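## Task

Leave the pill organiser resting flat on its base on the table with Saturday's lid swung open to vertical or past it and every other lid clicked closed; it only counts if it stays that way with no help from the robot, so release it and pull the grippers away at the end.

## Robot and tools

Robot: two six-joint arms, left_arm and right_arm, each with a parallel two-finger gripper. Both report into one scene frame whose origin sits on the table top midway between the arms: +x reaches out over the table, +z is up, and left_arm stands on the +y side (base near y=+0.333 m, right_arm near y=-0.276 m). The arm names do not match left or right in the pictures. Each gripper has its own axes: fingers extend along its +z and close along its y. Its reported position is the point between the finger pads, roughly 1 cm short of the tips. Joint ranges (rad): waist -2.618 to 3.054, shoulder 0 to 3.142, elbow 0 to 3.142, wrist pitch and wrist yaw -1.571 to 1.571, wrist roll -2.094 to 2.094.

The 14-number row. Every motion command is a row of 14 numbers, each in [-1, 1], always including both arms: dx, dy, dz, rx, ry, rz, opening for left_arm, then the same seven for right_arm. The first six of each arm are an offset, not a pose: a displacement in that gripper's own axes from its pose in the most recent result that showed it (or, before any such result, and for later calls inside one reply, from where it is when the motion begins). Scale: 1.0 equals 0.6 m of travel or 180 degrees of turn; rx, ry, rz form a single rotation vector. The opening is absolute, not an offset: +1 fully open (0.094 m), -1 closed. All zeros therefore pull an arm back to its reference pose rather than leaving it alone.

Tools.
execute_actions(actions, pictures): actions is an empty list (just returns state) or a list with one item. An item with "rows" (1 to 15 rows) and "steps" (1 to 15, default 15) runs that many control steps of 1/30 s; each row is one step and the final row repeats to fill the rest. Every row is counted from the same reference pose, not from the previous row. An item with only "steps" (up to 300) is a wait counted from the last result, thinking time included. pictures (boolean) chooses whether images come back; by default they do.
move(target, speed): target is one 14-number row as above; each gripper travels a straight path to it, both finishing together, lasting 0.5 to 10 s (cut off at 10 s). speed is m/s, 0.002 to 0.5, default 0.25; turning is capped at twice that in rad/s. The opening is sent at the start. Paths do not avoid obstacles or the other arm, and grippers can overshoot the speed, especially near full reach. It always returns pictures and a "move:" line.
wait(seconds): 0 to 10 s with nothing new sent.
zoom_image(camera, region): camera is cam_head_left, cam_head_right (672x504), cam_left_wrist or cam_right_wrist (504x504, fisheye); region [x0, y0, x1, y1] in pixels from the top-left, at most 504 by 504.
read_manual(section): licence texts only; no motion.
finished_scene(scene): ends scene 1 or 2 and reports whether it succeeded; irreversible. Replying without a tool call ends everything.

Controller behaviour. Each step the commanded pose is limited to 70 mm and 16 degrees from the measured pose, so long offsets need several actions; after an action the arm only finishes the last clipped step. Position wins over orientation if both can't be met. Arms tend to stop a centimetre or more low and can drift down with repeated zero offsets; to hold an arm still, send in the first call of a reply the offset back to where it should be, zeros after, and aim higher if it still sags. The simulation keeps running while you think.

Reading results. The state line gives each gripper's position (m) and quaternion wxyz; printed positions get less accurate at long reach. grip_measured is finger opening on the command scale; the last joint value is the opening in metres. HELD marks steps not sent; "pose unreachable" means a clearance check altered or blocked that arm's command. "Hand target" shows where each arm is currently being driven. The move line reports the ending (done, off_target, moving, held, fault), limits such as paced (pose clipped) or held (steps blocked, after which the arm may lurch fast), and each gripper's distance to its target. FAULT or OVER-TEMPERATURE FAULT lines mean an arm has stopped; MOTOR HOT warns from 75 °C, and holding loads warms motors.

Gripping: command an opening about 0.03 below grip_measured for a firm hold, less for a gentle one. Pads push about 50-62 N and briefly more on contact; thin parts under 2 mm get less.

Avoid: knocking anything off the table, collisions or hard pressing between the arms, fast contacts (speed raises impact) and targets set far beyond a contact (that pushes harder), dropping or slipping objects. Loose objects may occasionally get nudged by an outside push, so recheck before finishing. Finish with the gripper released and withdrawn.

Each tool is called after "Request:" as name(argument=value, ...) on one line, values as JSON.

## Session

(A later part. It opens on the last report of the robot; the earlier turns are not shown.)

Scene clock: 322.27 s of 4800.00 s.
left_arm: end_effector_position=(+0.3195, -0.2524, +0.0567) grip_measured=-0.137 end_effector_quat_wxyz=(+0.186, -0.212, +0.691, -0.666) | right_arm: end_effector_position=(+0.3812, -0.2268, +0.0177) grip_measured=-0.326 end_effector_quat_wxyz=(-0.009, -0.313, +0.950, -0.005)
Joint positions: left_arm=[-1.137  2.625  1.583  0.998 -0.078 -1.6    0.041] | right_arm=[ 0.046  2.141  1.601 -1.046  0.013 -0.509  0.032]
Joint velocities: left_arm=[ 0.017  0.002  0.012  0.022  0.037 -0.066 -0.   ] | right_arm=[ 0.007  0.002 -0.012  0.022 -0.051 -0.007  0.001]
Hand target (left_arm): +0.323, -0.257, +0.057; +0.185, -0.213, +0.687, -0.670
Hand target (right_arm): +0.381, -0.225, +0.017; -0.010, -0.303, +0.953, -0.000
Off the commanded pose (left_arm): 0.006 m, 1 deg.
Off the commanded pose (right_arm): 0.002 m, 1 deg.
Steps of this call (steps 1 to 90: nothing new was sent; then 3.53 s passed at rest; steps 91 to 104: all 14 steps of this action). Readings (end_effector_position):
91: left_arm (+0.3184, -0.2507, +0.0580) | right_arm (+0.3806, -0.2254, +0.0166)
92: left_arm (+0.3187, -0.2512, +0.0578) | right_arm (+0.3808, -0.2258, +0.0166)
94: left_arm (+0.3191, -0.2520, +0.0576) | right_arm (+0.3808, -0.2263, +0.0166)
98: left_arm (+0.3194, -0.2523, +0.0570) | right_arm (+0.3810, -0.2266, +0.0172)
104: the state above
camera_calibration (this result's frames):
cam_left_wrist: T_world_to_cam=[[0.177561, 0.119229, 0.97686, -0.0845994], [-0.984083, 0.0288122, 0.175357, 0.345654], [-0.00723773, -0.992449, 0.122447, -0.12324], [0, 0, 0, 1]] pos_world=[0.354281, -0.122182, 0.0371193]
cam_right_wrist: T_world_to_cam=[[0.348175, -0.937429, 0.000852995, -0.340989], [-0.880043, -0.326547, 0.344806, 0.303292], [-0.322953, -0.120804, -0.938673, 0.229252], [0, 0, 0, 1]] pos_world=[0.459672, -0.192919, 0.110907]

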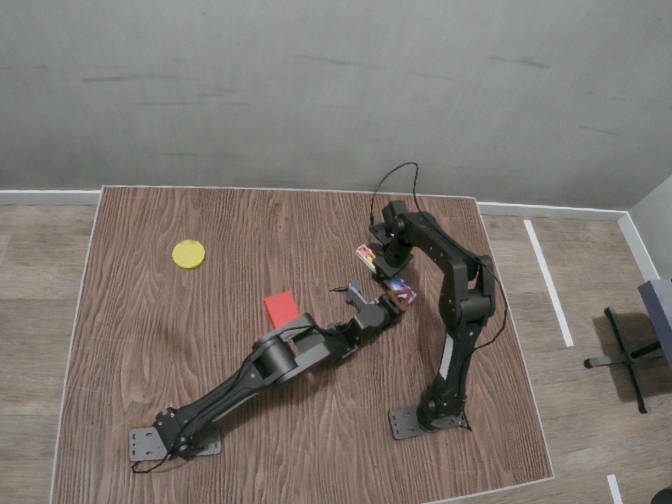

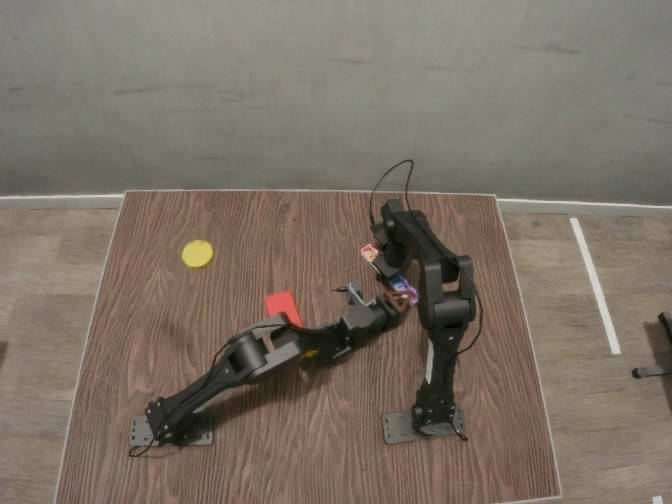

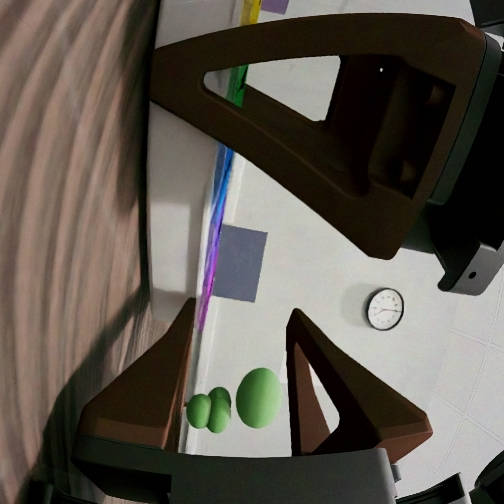

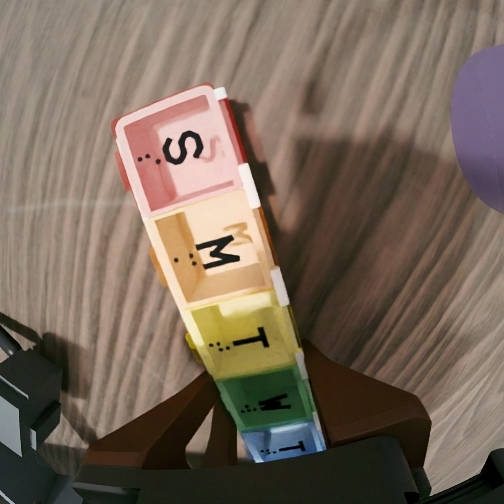

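Request:
execute_actions(actions=[{"rows":[[0,0,0.012,0,0,0,-0.14,0,0,0.01,0,-0.01,0,-0.4],[0,0,0.012,0,0,0,-0.14,0,0,0.015,0,-0.02,0,-0.4],[0,0,0.012,0,0,0,-0.14,0,0,0.02,0,-0.03,0,-0.4],[0,0,0.012,0,0,0,-0.14,0,0,0.025,0,-0.04,0,-0.4],[0,0,0.012,0,0,0,-0.14,0,0,0.03,0,-0.05,0,-0.4],[0,0,0.012,0,0,0,-0.14,0,0,0.03,0,-0.06,0,-0.4],[0,0,0.012,0,0,0,-0.15,0,0,0.03,0,-0.07,0,-0.4],[0,0,0.012,0,0,0,-0.16,0,0,0.03,0,-0.07,0,-0.4],[0,0,0.012,0,0,0,-0.17,0,0,0.03,0,-0.07,0,-0.4],[0,0,0.012,0,0,0,-0.18,0,0,0.03,0,-0.07,0,-0.4]],"steps":15}])

Request:
zoom_image(camera="cam_left_wrist", region=[120,200,300,380])

Scene clock: 333.10 s of 4800.00 s.
left_arm: end_effector_position=(+0.3190, -0.2546, +0.0556) grip_measured=-0.177 end_effector_quat_wxyz=(+0.186, -0.207, +0.696, -0.662) | right_arm: end_effector_position=(+0.3837, -0.2280, +0.0147) grip_measured=-0.327 end_effector_quat_wxyz=(+0.092, -0.313, +0.945, +0.019)
Joint positions: left_arm=[-1.137  2.625  1.592  0.977 -0.069 -1.59   0.039] | right_arm=[ 0.001  1.994  1.345 -0.752 -0.08  -0.551  0.032]
Joint velocities: left_arm=[ 0.002 -0.002 -0.002  0.037 -0.007  0.022 -0.   ] | right_arm=[-0.032 -0.037 -0.037  0.037 -0.081 -0.11   0.001]
Hand target (left_arm): +0.323, -0.258, +0.056; +0.186, -0.212, +0.691, -0.666
Hand target (right_arm): +0.380, -0.227, -0.001; +0.094, -0.311, +0.945, +0.030
Off the commanded pose (left_arm): 0.006 m, 1 deg.
Off the commanded pose (right_arm): 0.015 m, 1 deg.
Steps of this call (steps 1 to 90: nothing new was sent; then 7.33 s passed at rest; steps 91 to 105: all 15 steps of this action). Readings (end_effector_position):
91: left_arm (+0.3195, -0.2524, +0.0564) | right_arm (+0.3815, -0.2268, +0.0180)
92: left_arm (+0.3197, -0.2527, +0.0567) | right_arm (+0.3815, -0.2271, +0.0177)
94: left_arm (+0.3197, -0.2534, +0.0561) | right_arm (+0.3813, -0.2275, +0.0170)
98: left_arm (+0.3192, -0.2543, +0.0557) | right_arm (+0.3820, -0.2279, +0.0152)
105: the state above
camera_calibration (this result's frames):
cam_left_wrist: T_world_to_cam=[[0.175712, 0.102592, 0.979081, -0.0869464], [-0.984305, 0.0348827, 0.172995, 0.347182], [-0.0164052, -0.994112, 0.107111, -0.121992], [0, 0, 0, 1]] pos_world=[0.355009, -0.124464, 0.0381336]
cam_right_wrist: T_world_to_cam=[[0.355496, -0.933862, -0.0390387, -0.344376], [-0.922132, -0.357239, 0.148499, 0.318127], [-0.152624, -0.016792, -0.988142, 0.186163], [0, 0, 0, 1]] pos_world=[0.444193, -0.204826, 0.12327]

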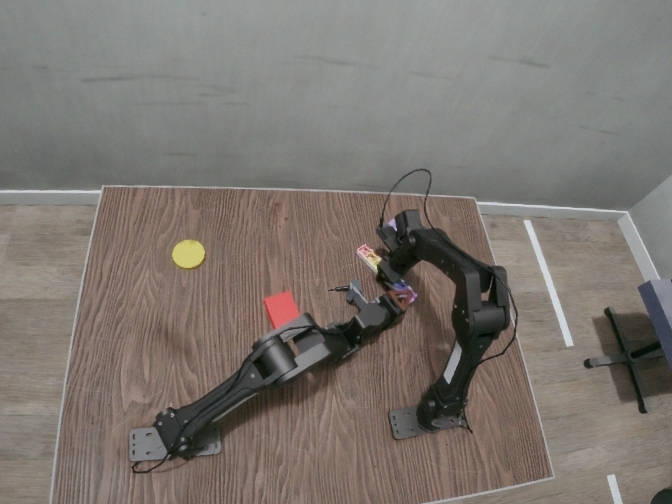

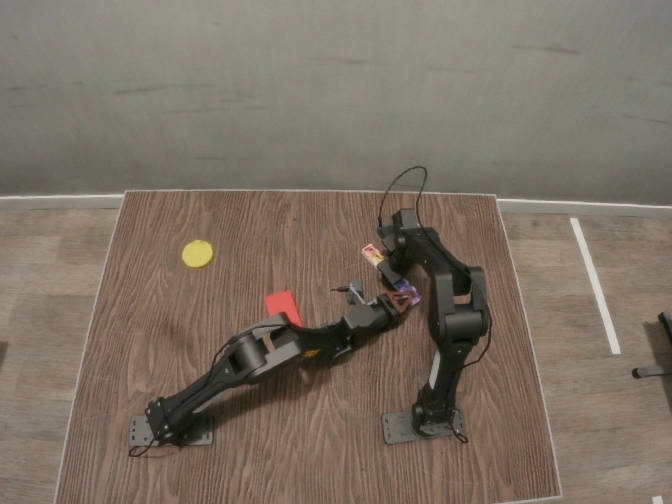

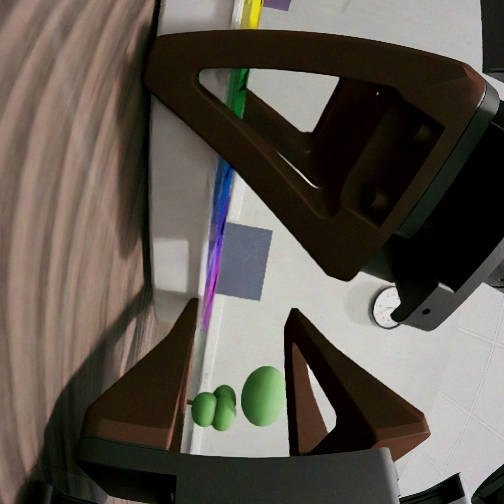

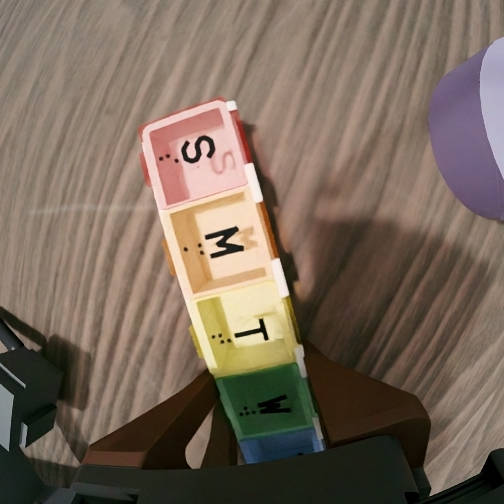

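Region (120, 200, 300, 380) of cam_left_wrist's 504x504 image, scaled by 2.800, with more detail than that image has.

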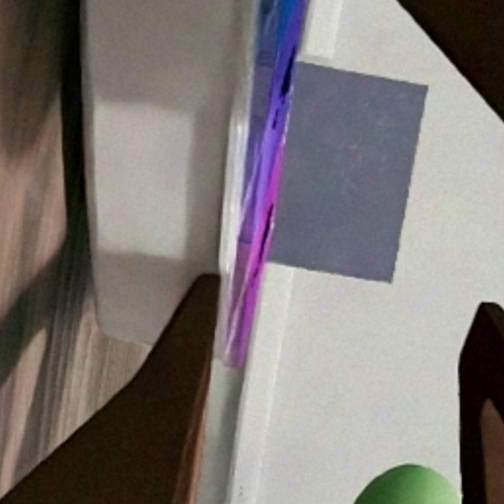

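Request:
execute_actions(actions=[{"rows":[[0,0,0,0,0,0,0.0,0,0,0,0,0.03,0,-0.36],[0,0,0,0,0,0,0.06,0,0,0,0,0.06,0,-0.36]],"steps":15}])

Request:
zoom_image(camera="cam_head_right", region=[350,240,450,320])

Request:
zoom_image(camera="cam_left_wrist", region=[150,230,250,330])

Scene clock: 355.43 s of 4800.00 s.
left_arm: end_effector_position=(+0.3189, -0.2547, +0.0560) grip_measured=+0.058 end_effector_quat_wxyz=(+0.185, -0.207, +0.696, -0.663) | right_arm: end_effector_position=(+0.3956, -0.2230, +0.0174) grip_measured=-0.329 end_effector_quat_wxyz=(+0.040, -0.315, +0.948, -0.001)
Joint positions: left_arm=[-1.137  2.625  1.592  0.979 -0.069 -1.593  0.05 ] | right_arm=[ 0.038  2.111  1.547 -0.929 -0.014 -0.52   0.032]
Joint velocities: left_arm=[-0.002 -0.007  0.007 -0.022 -0.022  0.007 -0.   ] | right_arm=[-0.012  0.007  0.017 -0.037  0.007  0.037  0.001]
Hand target (left_arm): +0.319, -0.255, +0.056; +0.186, -0.207, +0.696, -0.662
Hand target (right_arm): +0.384, -0.228, +0.016; +0.004, -0.315, +0.949, -0.011
Off the commanded pose (left_arm): 0.000 m, 0 deg.
Off the commanded pose (right_arm): 0.013 m, 4 deg.
Steps of this call (steps 1 to 90: nothing new was sent; then 18.83 s passed at rest; steps 91 to 105: all 15 steps of this action). Readings (end_effector_position):
91: left_arm (+0.3189, -0.2547, +0.0556) | right_arm (+0.3838, -0.2284, +0.0160)
92: left_arm (+0.3189, -0.2547, +0.0560) | right_arm (+0.3839, -0.2293, +0.0162)
94: left_arm (+0.3189, -0.2547, +0.0560) | right_arm (+0.3902, -0.2276, +0.0162)
98: left_arm (+0.3189, -0.2547, +0.0560) | right_arm (+0.3964, -0.2229, +0.0166)
105: the state above
camera_calibration (this result's frames):
cam_left_wrist: T_world_to_cam=[[0.177138, 0.105537, 0.978511, -0.0870531], [-0.984041, 0.0360311, 0.174253, 0.347141], [-0.0168666, -0.993762, 0.110236, -0.122078], [0, 0, 0, 1]] pos_world=[0.354962, -0.124637, 0.0381496]
cam_right_wrist: T_world_to_cam=[[0.352694, -0.935732, -0.0036101, -0.343819], [-0.905374, -0.342222, 0.251361, 0.325457], [-0.236442, -0.085385, -0.967887, 0.208178], [0, 0, 0, 1]] pos_world=[0.465145, -0.192569, 0.118445]

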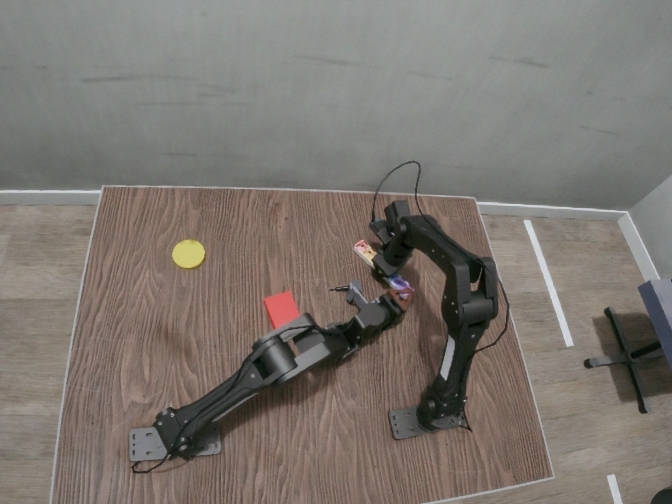

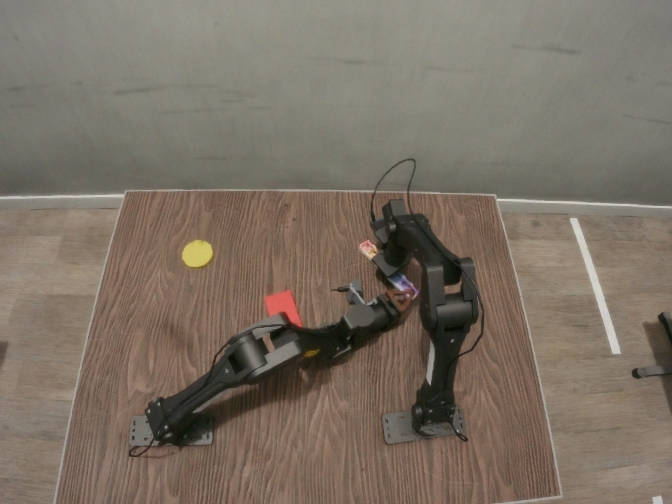

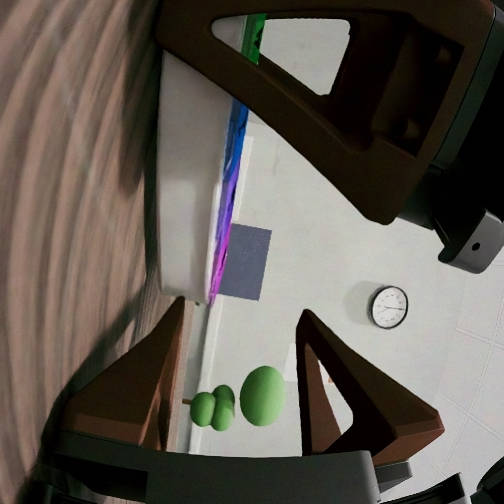

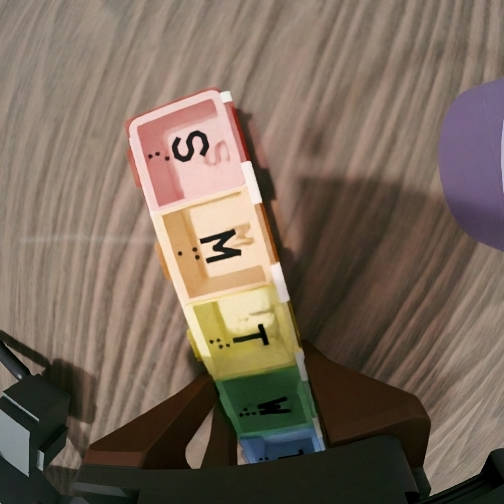

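Region (350, 240, 450, 320) of cam_head_right's 672x504 image, scaled by 5.040, with more detail than that image has; it fills the top 403 rows of this view, and the rest is white.

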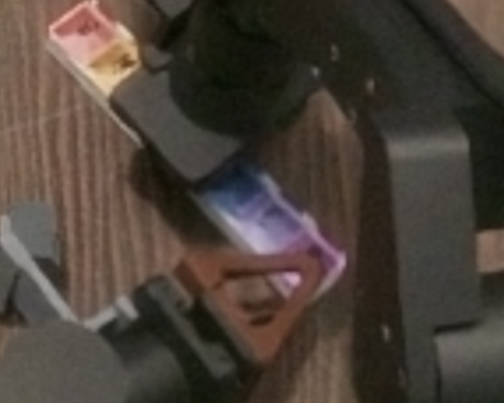

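Region (150, 230, 250, 330) of cam_left_wrist's 504x504 image, scaled by 5.040, with more detail than that image has.

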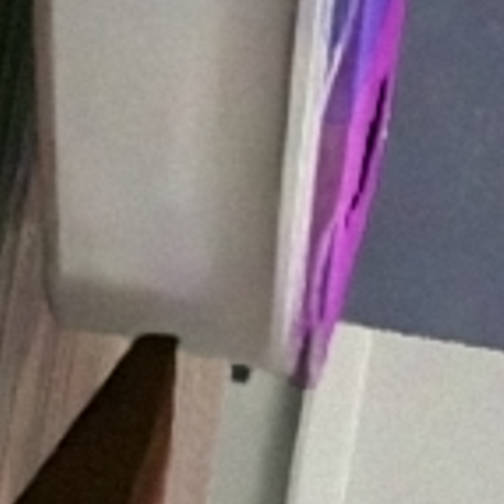

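Request:
execute_actions(actions=[{"rows":[[0,0,-0.04,0,0,0,0.06,0,0,0,0,0,0,-0.36]],"steps":12}], pictures=false)

Request:
move(target=[-0.04,0,0,0,0,0,0.06,0,0,0,0,0,0,-0.36], speed=0.1)

Request:
zoom_image(camera="cam_left_wrist", region=[130,200,280,350])

Scene clock: 379.13 s of 4800.00 s.
left_arm: end_effector_position=(+0.3095, -0.2374, +0.0566) grip_measured=+0.058 end_effector_quat_wxyz=(+0.185, -0.206, +0.690, -0.669) | right_arm: end_effector_position=(+0.3954, -0.2229, +0.0174) grip_measured=-0.329 end_effector_quat_wxyz=(+0.040, -0.313, +0.949, -0.000)
Joint positions: left_arm=[-1.137  2.584  1.474  1.074 -0.068 -1.593  0.05 ] | right_arm=[ 0.038  2.111  1.548 -0.93  -0.015 -0.518  0.032]
Joint velocities: left_arm=[-0.017 -0.002 -0.022  0.037  0.022 -0.037  0.001] | right_arm=[ 0.002  0.012 -0.002 -0.022  0.007  0.051  0.001]
Hand target (left_arm): +0.306, -0.235, +0.058; +0.185, -0.207, +0.695, -0.663
Hand target (right_arm): +0.396, -0.223, +0.017; +0.040, -0.315, +0.948, -0.001
Off the commanded pose (left_arm): 0.005 m, 1 deg.
Off the commanded pose (right_arm): 0.000 m, 0 deg.
Steps of this call (steps 1 to 90: nothing new was sent; then 20.30 s passed at rest; steps 91 to 102: all 12 steps of this action). Readings (end_effector_position):
91: left_arm (+0.3177, -0.2528, +0.0549) | right_arm (+0.3953, -0.2229, +0.0174)
92: left_arm (+0.3153, -0.2483, +0.0553) | right_arm (+0.3954, -0.2229, +0.0174)
94: left_arm (+0.3118, -0.2417, +0.0552) | right_arm (+0.3954, -0.2229, +0.0174)
98: left_arm (+0.3098, -0.2380, +0.0561) | right_arm (+0.3954, -0.2229, +0.0174)
102: the state above

Scene clock: 380.17 s of 4800.00 s.
left_arm: end_effector_position=(+0.3284, -0.2264, +0.0576) grip_measured=+0.058 end_effector_quat_wxyz=(+0.185, -0.208, +0.687, -0.671) | right_arm: end_effector_position=(+0.3954, -0.2229, +0.0174) grip_measured=-0.329 end_effector_quat_wxyz=(+0.040, -0.313, +0.949, -0.000)
Joint positions: left_arm=[-1.092  2.584  1.473  1.079 -0.025 -1.597  0.05 ] | right_arm=[ 0.038  2.111  1.548 -0.93  -0.015 -0.518  0.032]
Joint velocities: left_arm=[-0.017 -0.002  0.007 -0.081 -0.051  0.051 -0.002] | right_arm=[-0.022  0.012 -0.002  0.007 -0.081 -0.066 -0.001]
Hand target (left_arm): +0.330, -0.224, +0.056; +0.186, -0.206, +0.689, -0.669
Hand target (right_arm): +0.395, -0.223, +0.017; +0.040, -0.313, +0.949, -0.000
Off the commanded pose (left_arm): 0.003 m, 0 deg.
Off the commanded pose (right_arm): 0.000 m, 0 deg.
move: done
camera_calibration (this result's frames):
cam_left_wrist: T_world_to_cam=[[0.171325, 0.12774, 0.976898, -0.0861868], [-0.985087, 0.038147, 0.167773, 0.35637], [-0.0158345, -0.991074, 0.132371, -0.0949789], [0, 0, 0, 1]] pos_world=[0.364318, -0.0967161, 0.0369789]
cam_right_wrist: T_world_to_cam=[[0.35028, -0.936631, -0.00520183, -0.342799], [-0.905915, -0.340193, 0.252163, 0.325994], [-0.237953, -0.0836151, -0.967671, 0.209157], [0, 0, 0, 1]] pos_world=[0.465168, -0.192686, 0.118409]

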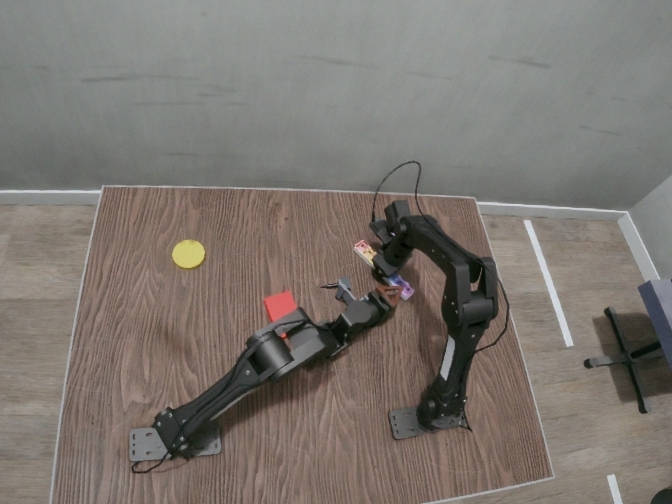

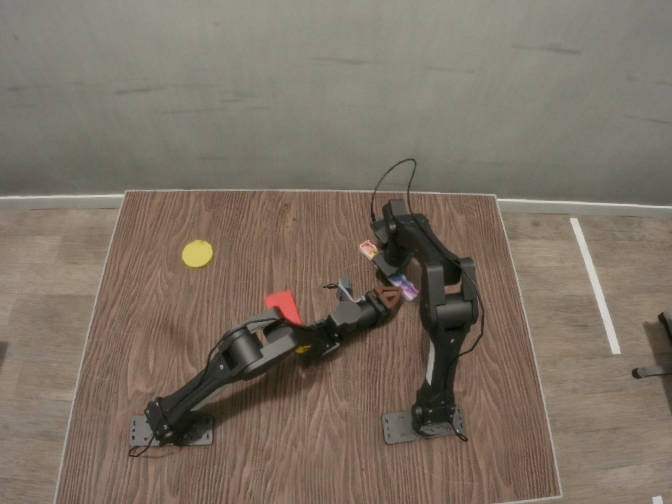

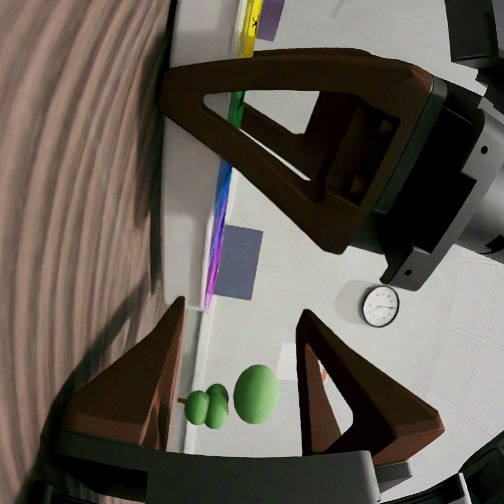

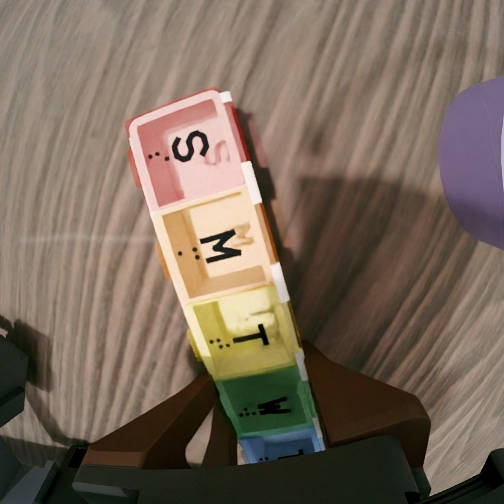

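Region (130, 200, 280, 350) of cam_left_wrist's 504x504 image, scaled by 3.360, with more detail than that image has.

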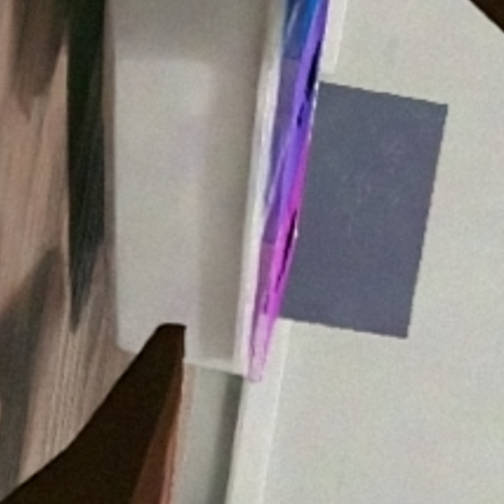

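Request:
move(target=[0,0,0.036,0,0,0,0.06,0,0,0,0,0,0,-0.36], speed=0.06)

Request:
zoom_image(camera="cam_left_wrist", region=[130,200,280,350])

Request:
zoom_image(camera="cam_head_right", region=[370,260,440,320])

Scene clock: 392.27 s of 4800.00 s.
left_arm: end_effector_position=(+0.3368, -0.2405, +0.0587) grip_measured=+0.058 end_effector_quat_wxyz=(+0.185, -0.208, +0.685, -0.674) | right_arm: end_effector_position=(+0.3954, -0.2229, +0.0174) grip_measured=-0.329 end_effector_quat_wxyz=(+0.040, -0.313, +0.949, -0.000)
Joint positions: left_arm=[-1.092  2.628  1.572  1.031 -0.025 -1.599  0.05 ] | right_arm=[ 0.038  2.111  1.548 -0.93  -0.015 -0.518  0.032]
Joint velocities: left_arm=[ 0.002 -0.022 -0.012 -0.022  0.007 -0.022  0.   ] | right_arm=[-0.017  0.012  0.012  0.051 -0.139 -0.022  0.   ]
Hand target (left_arm): +0.340, -0.244, +0.057; +0.185, -0.208, +0.687, -0.671
Hand target (right_arm): +0.395, -0.223, +0.017; +0.040, -0.313, +0.949, -0.000
Off the commanded pose (left_arm): 0.006 m, 0 deg.
Off the commanded pose (right_arm): 0.000 m, 0 deg.
After step 90, 8.33 s passed at rest.
move: done
camera_calibration (this result's frames):
cam_left_wrist: T_world_to_cam=[[0.169895, 0.135223, 0.976141, -0.0845986], [-0.985333, 0.0393503, 0.166044, 0.365455], [-0.0159586, -0.990033, 0.139925, -0.109089], [0, 0, 0, 1]] pos_world=[0.372727, -0.110943, 0.0371629]
cam_right_wrist: T_world_to_cam=[[0.35028, -0.936631, -0.00520183, -0.342799], [-0.905915, -0.340193, 0.252163, 0.325994], [-0.237953, -0.0836151, -0.967671, 0.209157], [0, 0, 0, 1]] pos_world=[0.465168, -0.192686, 0.118409]

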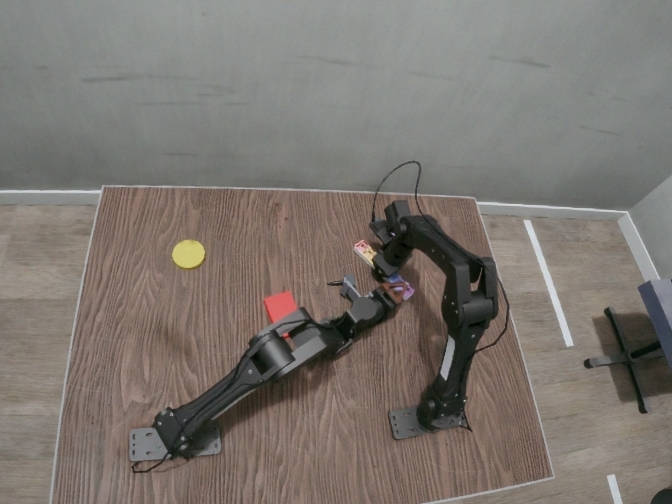

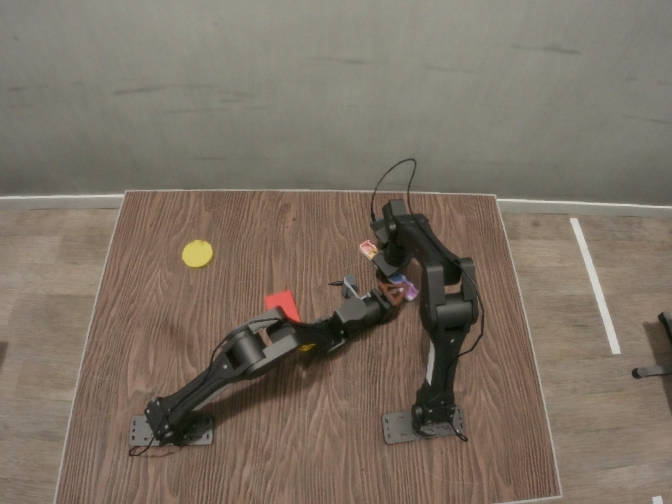

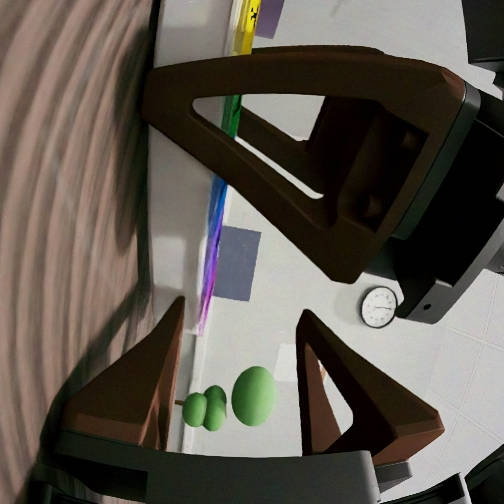

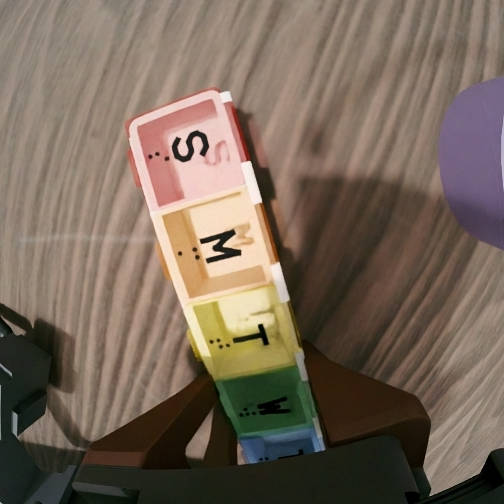

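Region (130, 200, 280, 350) of cam_left_wrist's 504x504 image, scaled by 3.360, with more detail than that image has.

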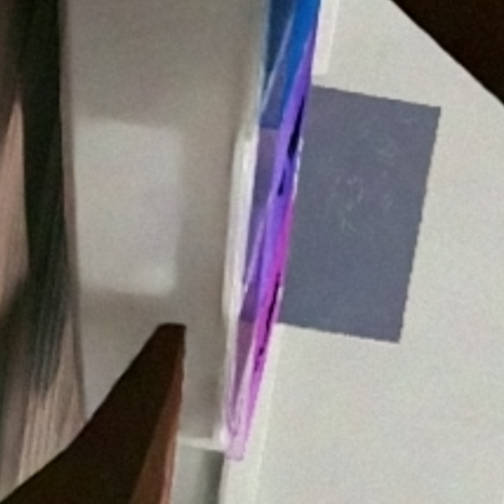

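Region (370, 260, 440, 320) of cam_head_right's 672x504 image, scaled by 7.200, with more detail than that image has; it fills the top 432 rows of this view, and the rest is white.

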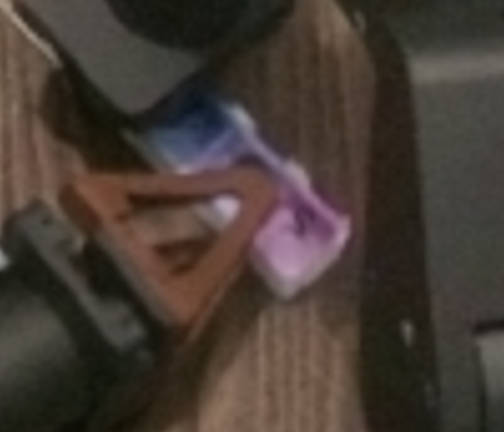

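Request:
execute_actions(actions=[{"rows":[[0,0,0.012,0,0,0,0.06,0,0,0.01,0,0,0,-0.37],[0,0,0.016,0,0,0,0.06,0,0,0.01,0,0,0,-0.37],[0,0,0.02,0,0,0,0.06,0,0,0.01,0,0,0,-0.37],[0,0,0.024,0,0,0,0.06,0,0,0.01,0,0,0,-0.37],[0,0,0.027,0,0,0,0.06,0,0,0.01,0,0,0,-0.37]],"steps":15}])

Request:
zoom_image(camera="cam_left_wrist", region=[130,200,280,350])

Scene clock: 398.77 s of 4800.00 s.
left_arm: end_effector_position=(+0.3425, -0.2491, +0.0595) grip_measured=+0.058 end_effector_quat_wxyz=(+0.185, -0.210, +0.683, -0.675) | right_arm: end_effector_position=(+0.4011, -0.2257, +0.0178) grip_measured=-0.329 end_effector_quat_wxyz=(+0.049, -0.322, +0.945, -0.010)
Joint positions: left_arm=[-1.092  2.657  1.638  0.999 -0.028 -1.601  0.05 ] | right_arm=[ 0.036  2.111  1.548 -0.909 -0.001 -0.539  0.032]
Joint velocities: left_arm=[ 0.007 -0.012  0.002 -0.022 -0.037  0.007  0.   ] | right_arm=[-0.007 -0.002 -0.017 -0.022  0.022 -0.007 -0.   ]
Hand target (left_arm): +0.345, -0.254, +0.058; +0.185, -0.208, +0.685, -0.674
Hand target (right_arm): +0.396, -0.223, +0.012; +0.039, -0.314, +0.949, -0.000
Off the commanded pose (left_arm): 0.006 m, 0 deg.
Off the commanded pose (right_arm): 0.009 m, 2 deg.
Steps of this call (steps 1 to 90: nothing new was sent; then 3.00 s passed at rest; steps 91 to 105: all 15 steps of this action). Readings (end_effector_position):
91: left_arm (+0.3369, -0.2407, +0.0590) | right_arm (+0.3955, -0.2229, +0.0174)
92: left_arm (+0.3373, -0.2415, +0.0589) | right_arm (+0.3955, -0.2229, +0.0174)
94: left_arm (+0.3390, -0.2442, +0.0593) | right_arm (+0.3961, -0.2231, +0.0174)
98: left_arm (+0.3418, -0.2481, +0.0596) | right_arm (+0.4002, -0.2252, +0.0177)
105: the state above
camera_calibration (this result's frames):
cam_left_wrist: T_world_to_cam=[[0.168574, 0.140025, 0.975693, -0.0835016], [-0.985603, 0.037036, 0.164971, 0.370891], [-0.0130357, -0.989455, 0.144252, -0.118688], [0, 0, 0, 1]] pos_world=[0.37808, -0.119481, 0.0374067]
cam_right_wrist: T_world_to_cam=[[0.366372, -0.930339, 0.0155055, -0.352827], [-0.905574, -0.352692, 0.235676, 0.327398], [-0.21379, -0.100387, -0.971708, 0.197295], [0, 0, 0, 1]] pos_world=[0.467929, -0.192972, 0.120024]

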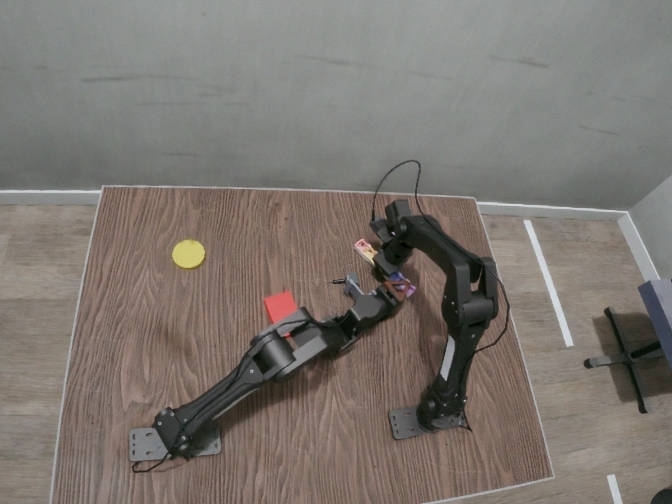

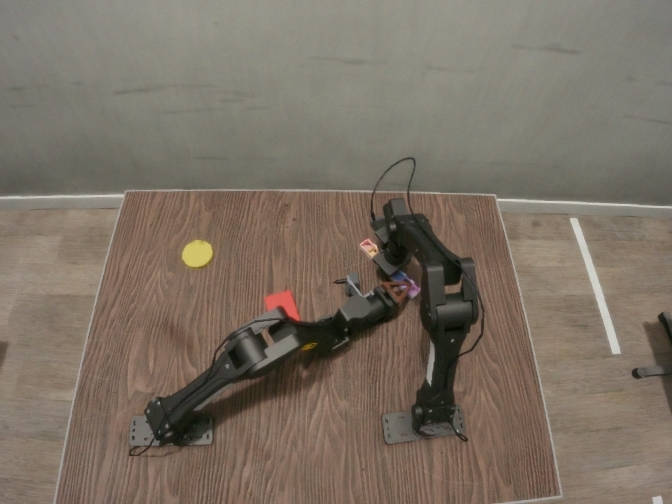

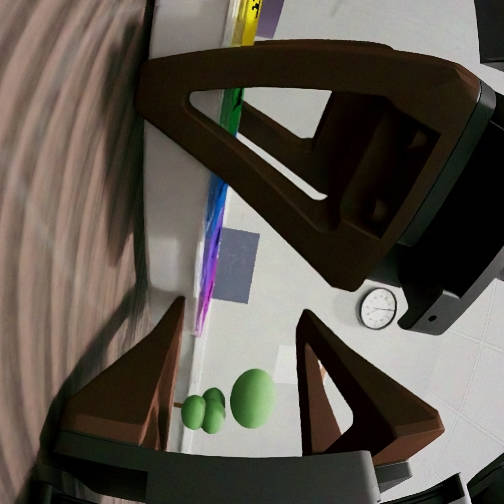

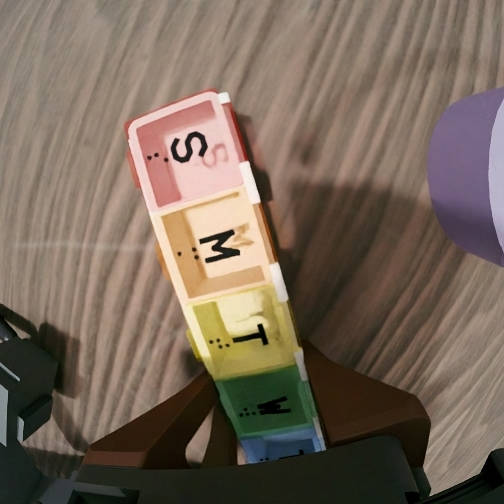

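Region (130, 200, 280, 350) of cam_left_wrist's 504x504 image, scaled by 3.360, with more detail than that image has.

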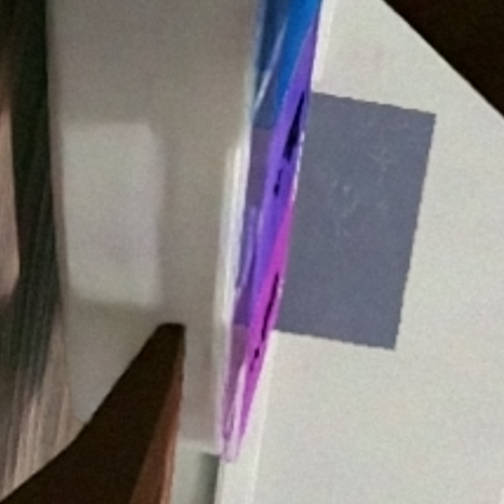

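Request:
zoom_image(camera="cam_head_left", region=[310,220,450,340])

Region (310, 220, 450, 340) of cam_head_left's 672x504 image, scaled by 3.600, with more detail than that image has; it fills the top 432 rows of this view, and the rest is white.

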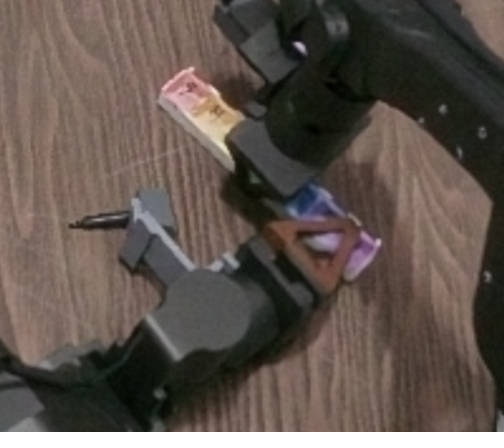

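Request:
execute_actions(actions=[{"rows":[[0,0,0.01,0,0,0,0.04,0,0,0.015,0,0,0,-0.37],[0,0,0.01,0,0,0,0.02,0,0,0.02,0,0,0,-0.37],[0,0,0.01,0,0,0,0.0,0,0,0.025,0,0,0,-0.37],[0,0,0.01,0,0,0,-0.02,0,0,0.03,0,0,0,-0.37],[0,0,0.01,0,0,0,-0.04,0,0,0.03,0,0,0,-0.37],[0,0,0.01,0,0,0,-0.06,0,0,0.03,0,0,0,-0.37],[0,0,0.01,0,0,0,-0.08,0,0,0.03,0,0,0,-0.37],[0,0,0.01,0,0,0,-0.10,0,0,0.03,0,0,0,-0.37],[0,0,0.01,0,0,0,-0.12,0,0,0.03,0,0,0,-0.37],[0,0,0.01,0,0,0,-0.14,0,0,0.03,0,0,0,-0.37]],"steps":14}])

Request:
zoom_image(camera="cam_left_wrist", region=[130,200,280,350])

Scene clock: 419.27 s of 4800.00 s.
left_arm: end_effector_position=(+0.3433, -0.2495, +0.0584) grip_measured=-0.137 end_effector_quat_wxyz=(+0.186, -0.210, +0.685, -0.672) | right_arm: end_effector_position=(+0.4041, -0.2253, +0.0165) grip_measured=-0.330 end_effector_quat_wxyz=(+0.053, -0.324, +0.944, -0.011)
Joint positions: left_arm=[-1.092  2.657  1.642  0.987 -0.031 -1.599  0.041] | right_arm=[ 0.036  2.115  1.548 -0.895 -0.002 -0.544  0.031]
Joint velocities: left_arm=[-0.007 -0.007 -0.012 -0.051 -0.066 -0.007 -0.001] | right_arm=[ 0.017 -0.007 -0.007 -0.022  0.022 -0.051 -0.   ]
Hand target (left_arm): +0.346, -0.254, +0.059; +0.185, -0.210, +0.683, -0.675
Hand target (right_arm): +0.403, -0.225, +0.001; +0.048, -0.322, +0.945, -0.010
Off the commanded pose (left_arm): 0.005 m, 0 deg.
Off the commanded pose (right_arm): 0.017 m, 1 deg.
Steps of this call (steps 1 to 90: nothing new was sent; then 17.03 s passed at rest; steps 91 to 104: all 14 steps of this action). Readings (end_effector_position):
91: left_arm (+0.3425, -0.2491, +0.0595) | right_arm (+0.4016, -0.2258, +0.0179)
92: left_arm (+0.3425, -0.2491, +0.0595) | right_arm (+0.4023, -0.2257, +0.0178)
94: left_arm (+0.3425, -0.2491, +0.0595) | right_arm (+0.4037, -0.2254, +0.0165)
98: left_arm (+0.3429, -0.2492, +0.0590) | right_arm (+0.4040, -0.2253, +0.0165)
104: the state above
camera_calibration (this result's frames):
cam_left_wrist: T_world_to_cam=[[0.170406, 0.133042, 0.976351, -0.0849431], [-0.985322, 0.0331853, 0.16745, 0.370661], [-0.0101227, -0.990555, 0.136744, -0.119754], [0, 0, 0, 1]] pos_world=[0.378483, -0.119622, 0.0372429]
cam_right_wrist: T_world_to_cam=[[0.370827, -0.928524, 0.0181884, -0.354957], [-0.90609, -0.357434, 0.226367, 0.329902], [-0.203686, -0.100423, -0.973872, 0.192647], [0, 0, 0, 1]] pos_world=[0.469788, -0.192322, 0.119391]

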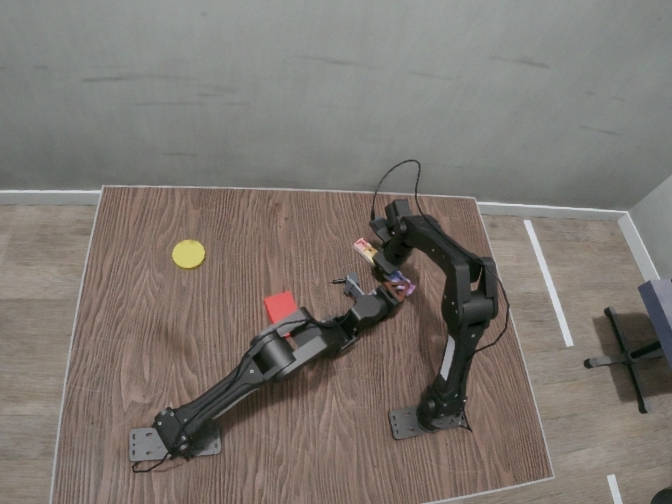

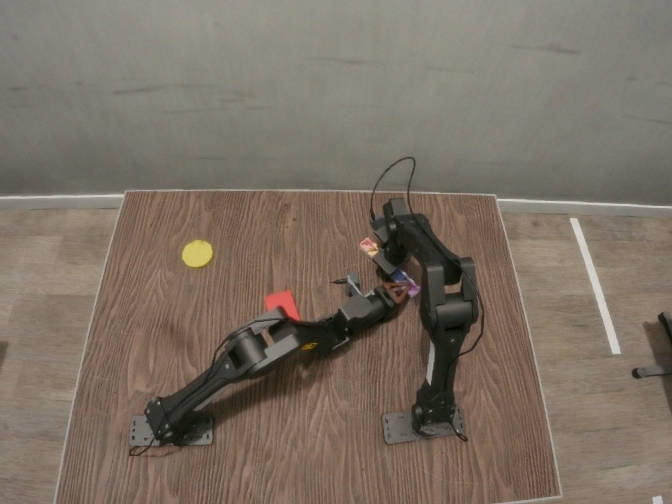

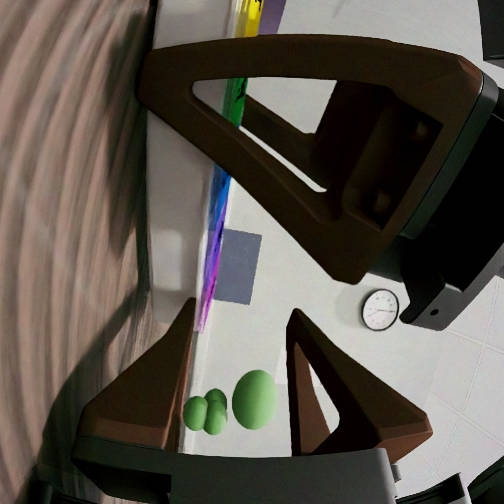

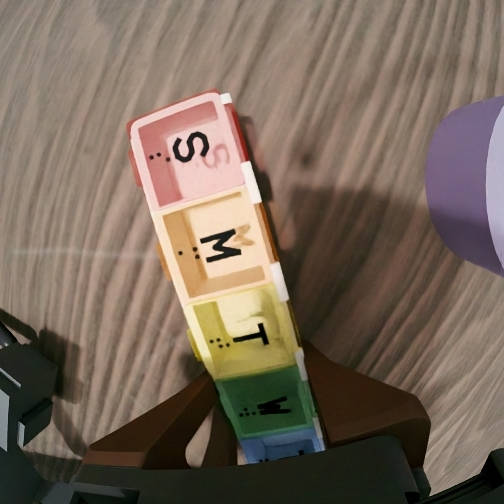

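Region (130, 200, 280, 350) of cam_left_wrist's 504x504 image, scaled by 3.360, with more detail than that image has.

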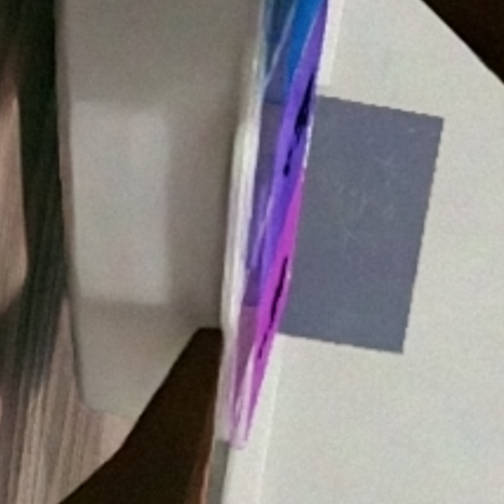

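Request:
execute_actions(actions=[{"rows":[[0,0,0,0,0,0,0.0,0,0,0,0,0,0,-0.36],[0,0,0,0,0,0,0.06,0,0,0,0,0,0,-0.36],[0,0,0,0,0,0,0.06,0,0,0,0,0,0,-0.36],[0,0,0,0,0,0,0.06,0,0,0,0,0,0,-0.36],[0,0,-0.03,0,0,0,0.06,0,0,0,0,0,0,-0.2],[0,0,-0.03,0,0,0,0.06,0,0,0,0,0,0,0.1]],"steps":15}], pictures=false)

Request:
move(target=[0,0,0,0,0,0,0.06,0,0,-0.1,0,0.03,0,0.1], speed=0.25)

Scene clock: 453.30 s of 4800.00 s.
left_arm: end_effector_position=(+0.3361, -0.2374, +0.0595) grip_measured=+0.058 end_effector_quat_wxyz=(+0.188, -0.209, +0.678, -0.680) | right_arm: end_effector_position=(+0.4046, -0.2257, +0.0170) grip_measured=+0.098 end_effector_quat_wxyz=(+0.054, -0.324, +0.944, -0.012)
Joint positions: left_arm=[-1.092  2.63   1.557  1.068 -0.031 -1.601  0.05 ] | right_arm=[ 0.036  2.114  1.548 -0.894  0.001 -0.544  0.052]
Joint velocities: left_arm=[-0.012 -0.012 -0.017  0.051  0.081 -0.022 -0.001] | right_arm=[ 0.002 -0.007  0.002  0.022  0.022  0.007 -0.001]
Hand target (left_arm): +0.334, -0.235, +0.059; +0.186, -0.210, +0.685, -0.672
Hand target (right_arm): +0.404, -0.225, +0.016; +0.053, -0.324, +0.944, -0.011
Off the commanded pose (left_arm): 0.004 m, 1 deg.
Off the commanded pose (right_arm): 0.001 m, 0 deg.
Steps of this call (steps 1 to 90: nothing new was sent; then 30.53 s passed at rest; steps 91 to 105: all 15 steps of this action). Readings (end_effector_position):
91: left_arm (+0.3433, -0.2495, +0.0585) | right_arm (+0.4043, -0.2253, +0.0170)
92: left_arm (+0.3433, -0.2495, +0.0590) | right_arm (+0.4043, -0.2253, +0.0170)
94: left_arm (+0.3433, -0.2495, +0.0590) | right_arm (+0.4043, -0.2253, +0.0170)
98: left_arm (+0.3378, -0.2404, +0.0583) | right_arm (+0.4045, -0.2256, +0.0170)
105: the state above

Scene clock: 454.63 s of 4800.00 s.
left_arm: end_effector_position=(+0.3359, -0.2373, +0.0604) grip_measured=+0.058 end_effector_quat_wxyz=(+0.187, -0.209, +0.676, -0.681) | right_arm: end_effector_position=(+0.3897, -0.2293, +0.0660) grip_measured=+0.098 end_effector_quat_wxyz=(-0.002, -0.323, +0.946, -0.020)
Joint positions: left_arm=[-1.092  2.63   1.555  1.073 -0.031 -1.602  0.05 ] | right_arm=[ 0.049  2.114  1.753 -1.207  0.041 -0.528  0.052]
Joint velocities: left_arm=[-0.007  0.022  0.002 -0.022  0.007 -0.007  0.   ] | right_arm=[ 0.007  0.007  0.002 -0.007  0.007 -0.037 -0.001]
Hand target (left_arm): +0.336, -0.237, +0.060; +0.188, -0.209, +0.677, -0.680
Hand target (right_arm): +0.397, -0.227, +0.077; +0.010, -0.324, +0.946, -0.028
Off the commanded pose (left_arm): 0.001 m, 0 deg.
Off the commanded pose (right_arm): 0.014 m, 2 deg.
move: off_target (right_arm)
camera_calibration (this result's frames):
cam_left_wrist: T_world_to_cam=[[0.160008, 0.156327, 0.974658, -0.0780891], [-0.987042, 0.0373872, 0.156045, 0.364952], [-0.0120457, -0.986997, 0.160284, -0.107946], [0, 0, 0, 1]] pos_world=[0.371418, -0.107979, 0.0364633]
cam_right_wrist: T_world_to_cam=[[0.368966, -0.928886, 0.0321753, -0.354542], [-0.879964, -0.33797, 0.333826, 0.291345], [-0.299212, -0.151484, -0.942085, 0.260951], [0, 0, 0, 1]] pos_world=[0.465267, -0.191333, 0.159987]

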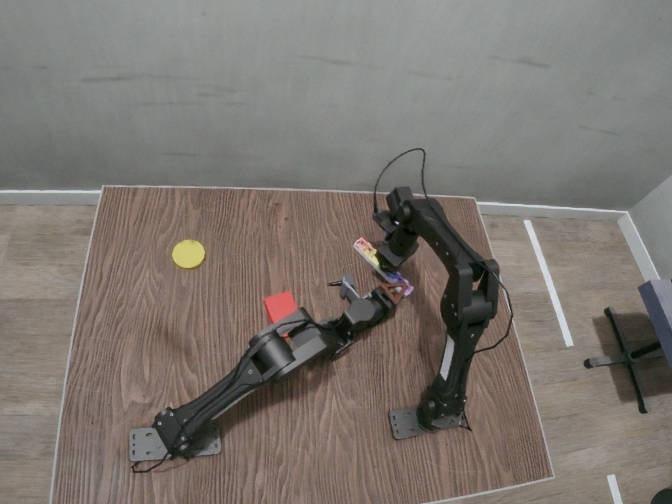

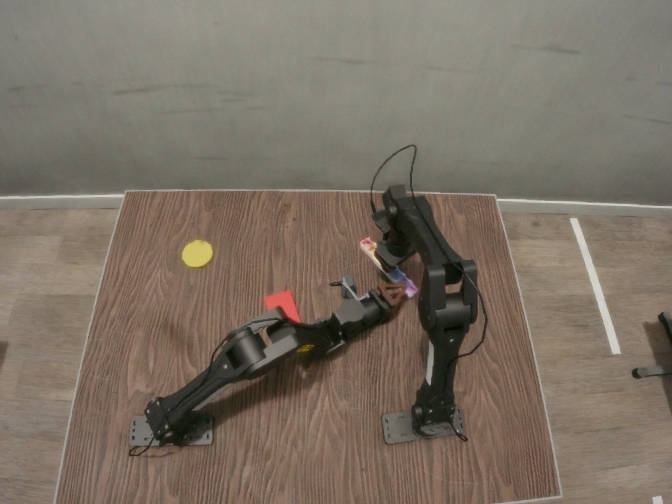

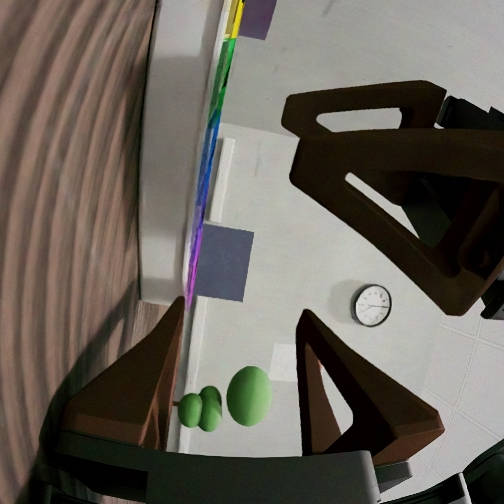

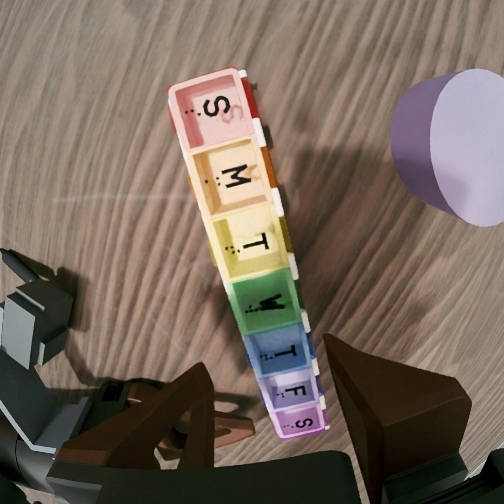

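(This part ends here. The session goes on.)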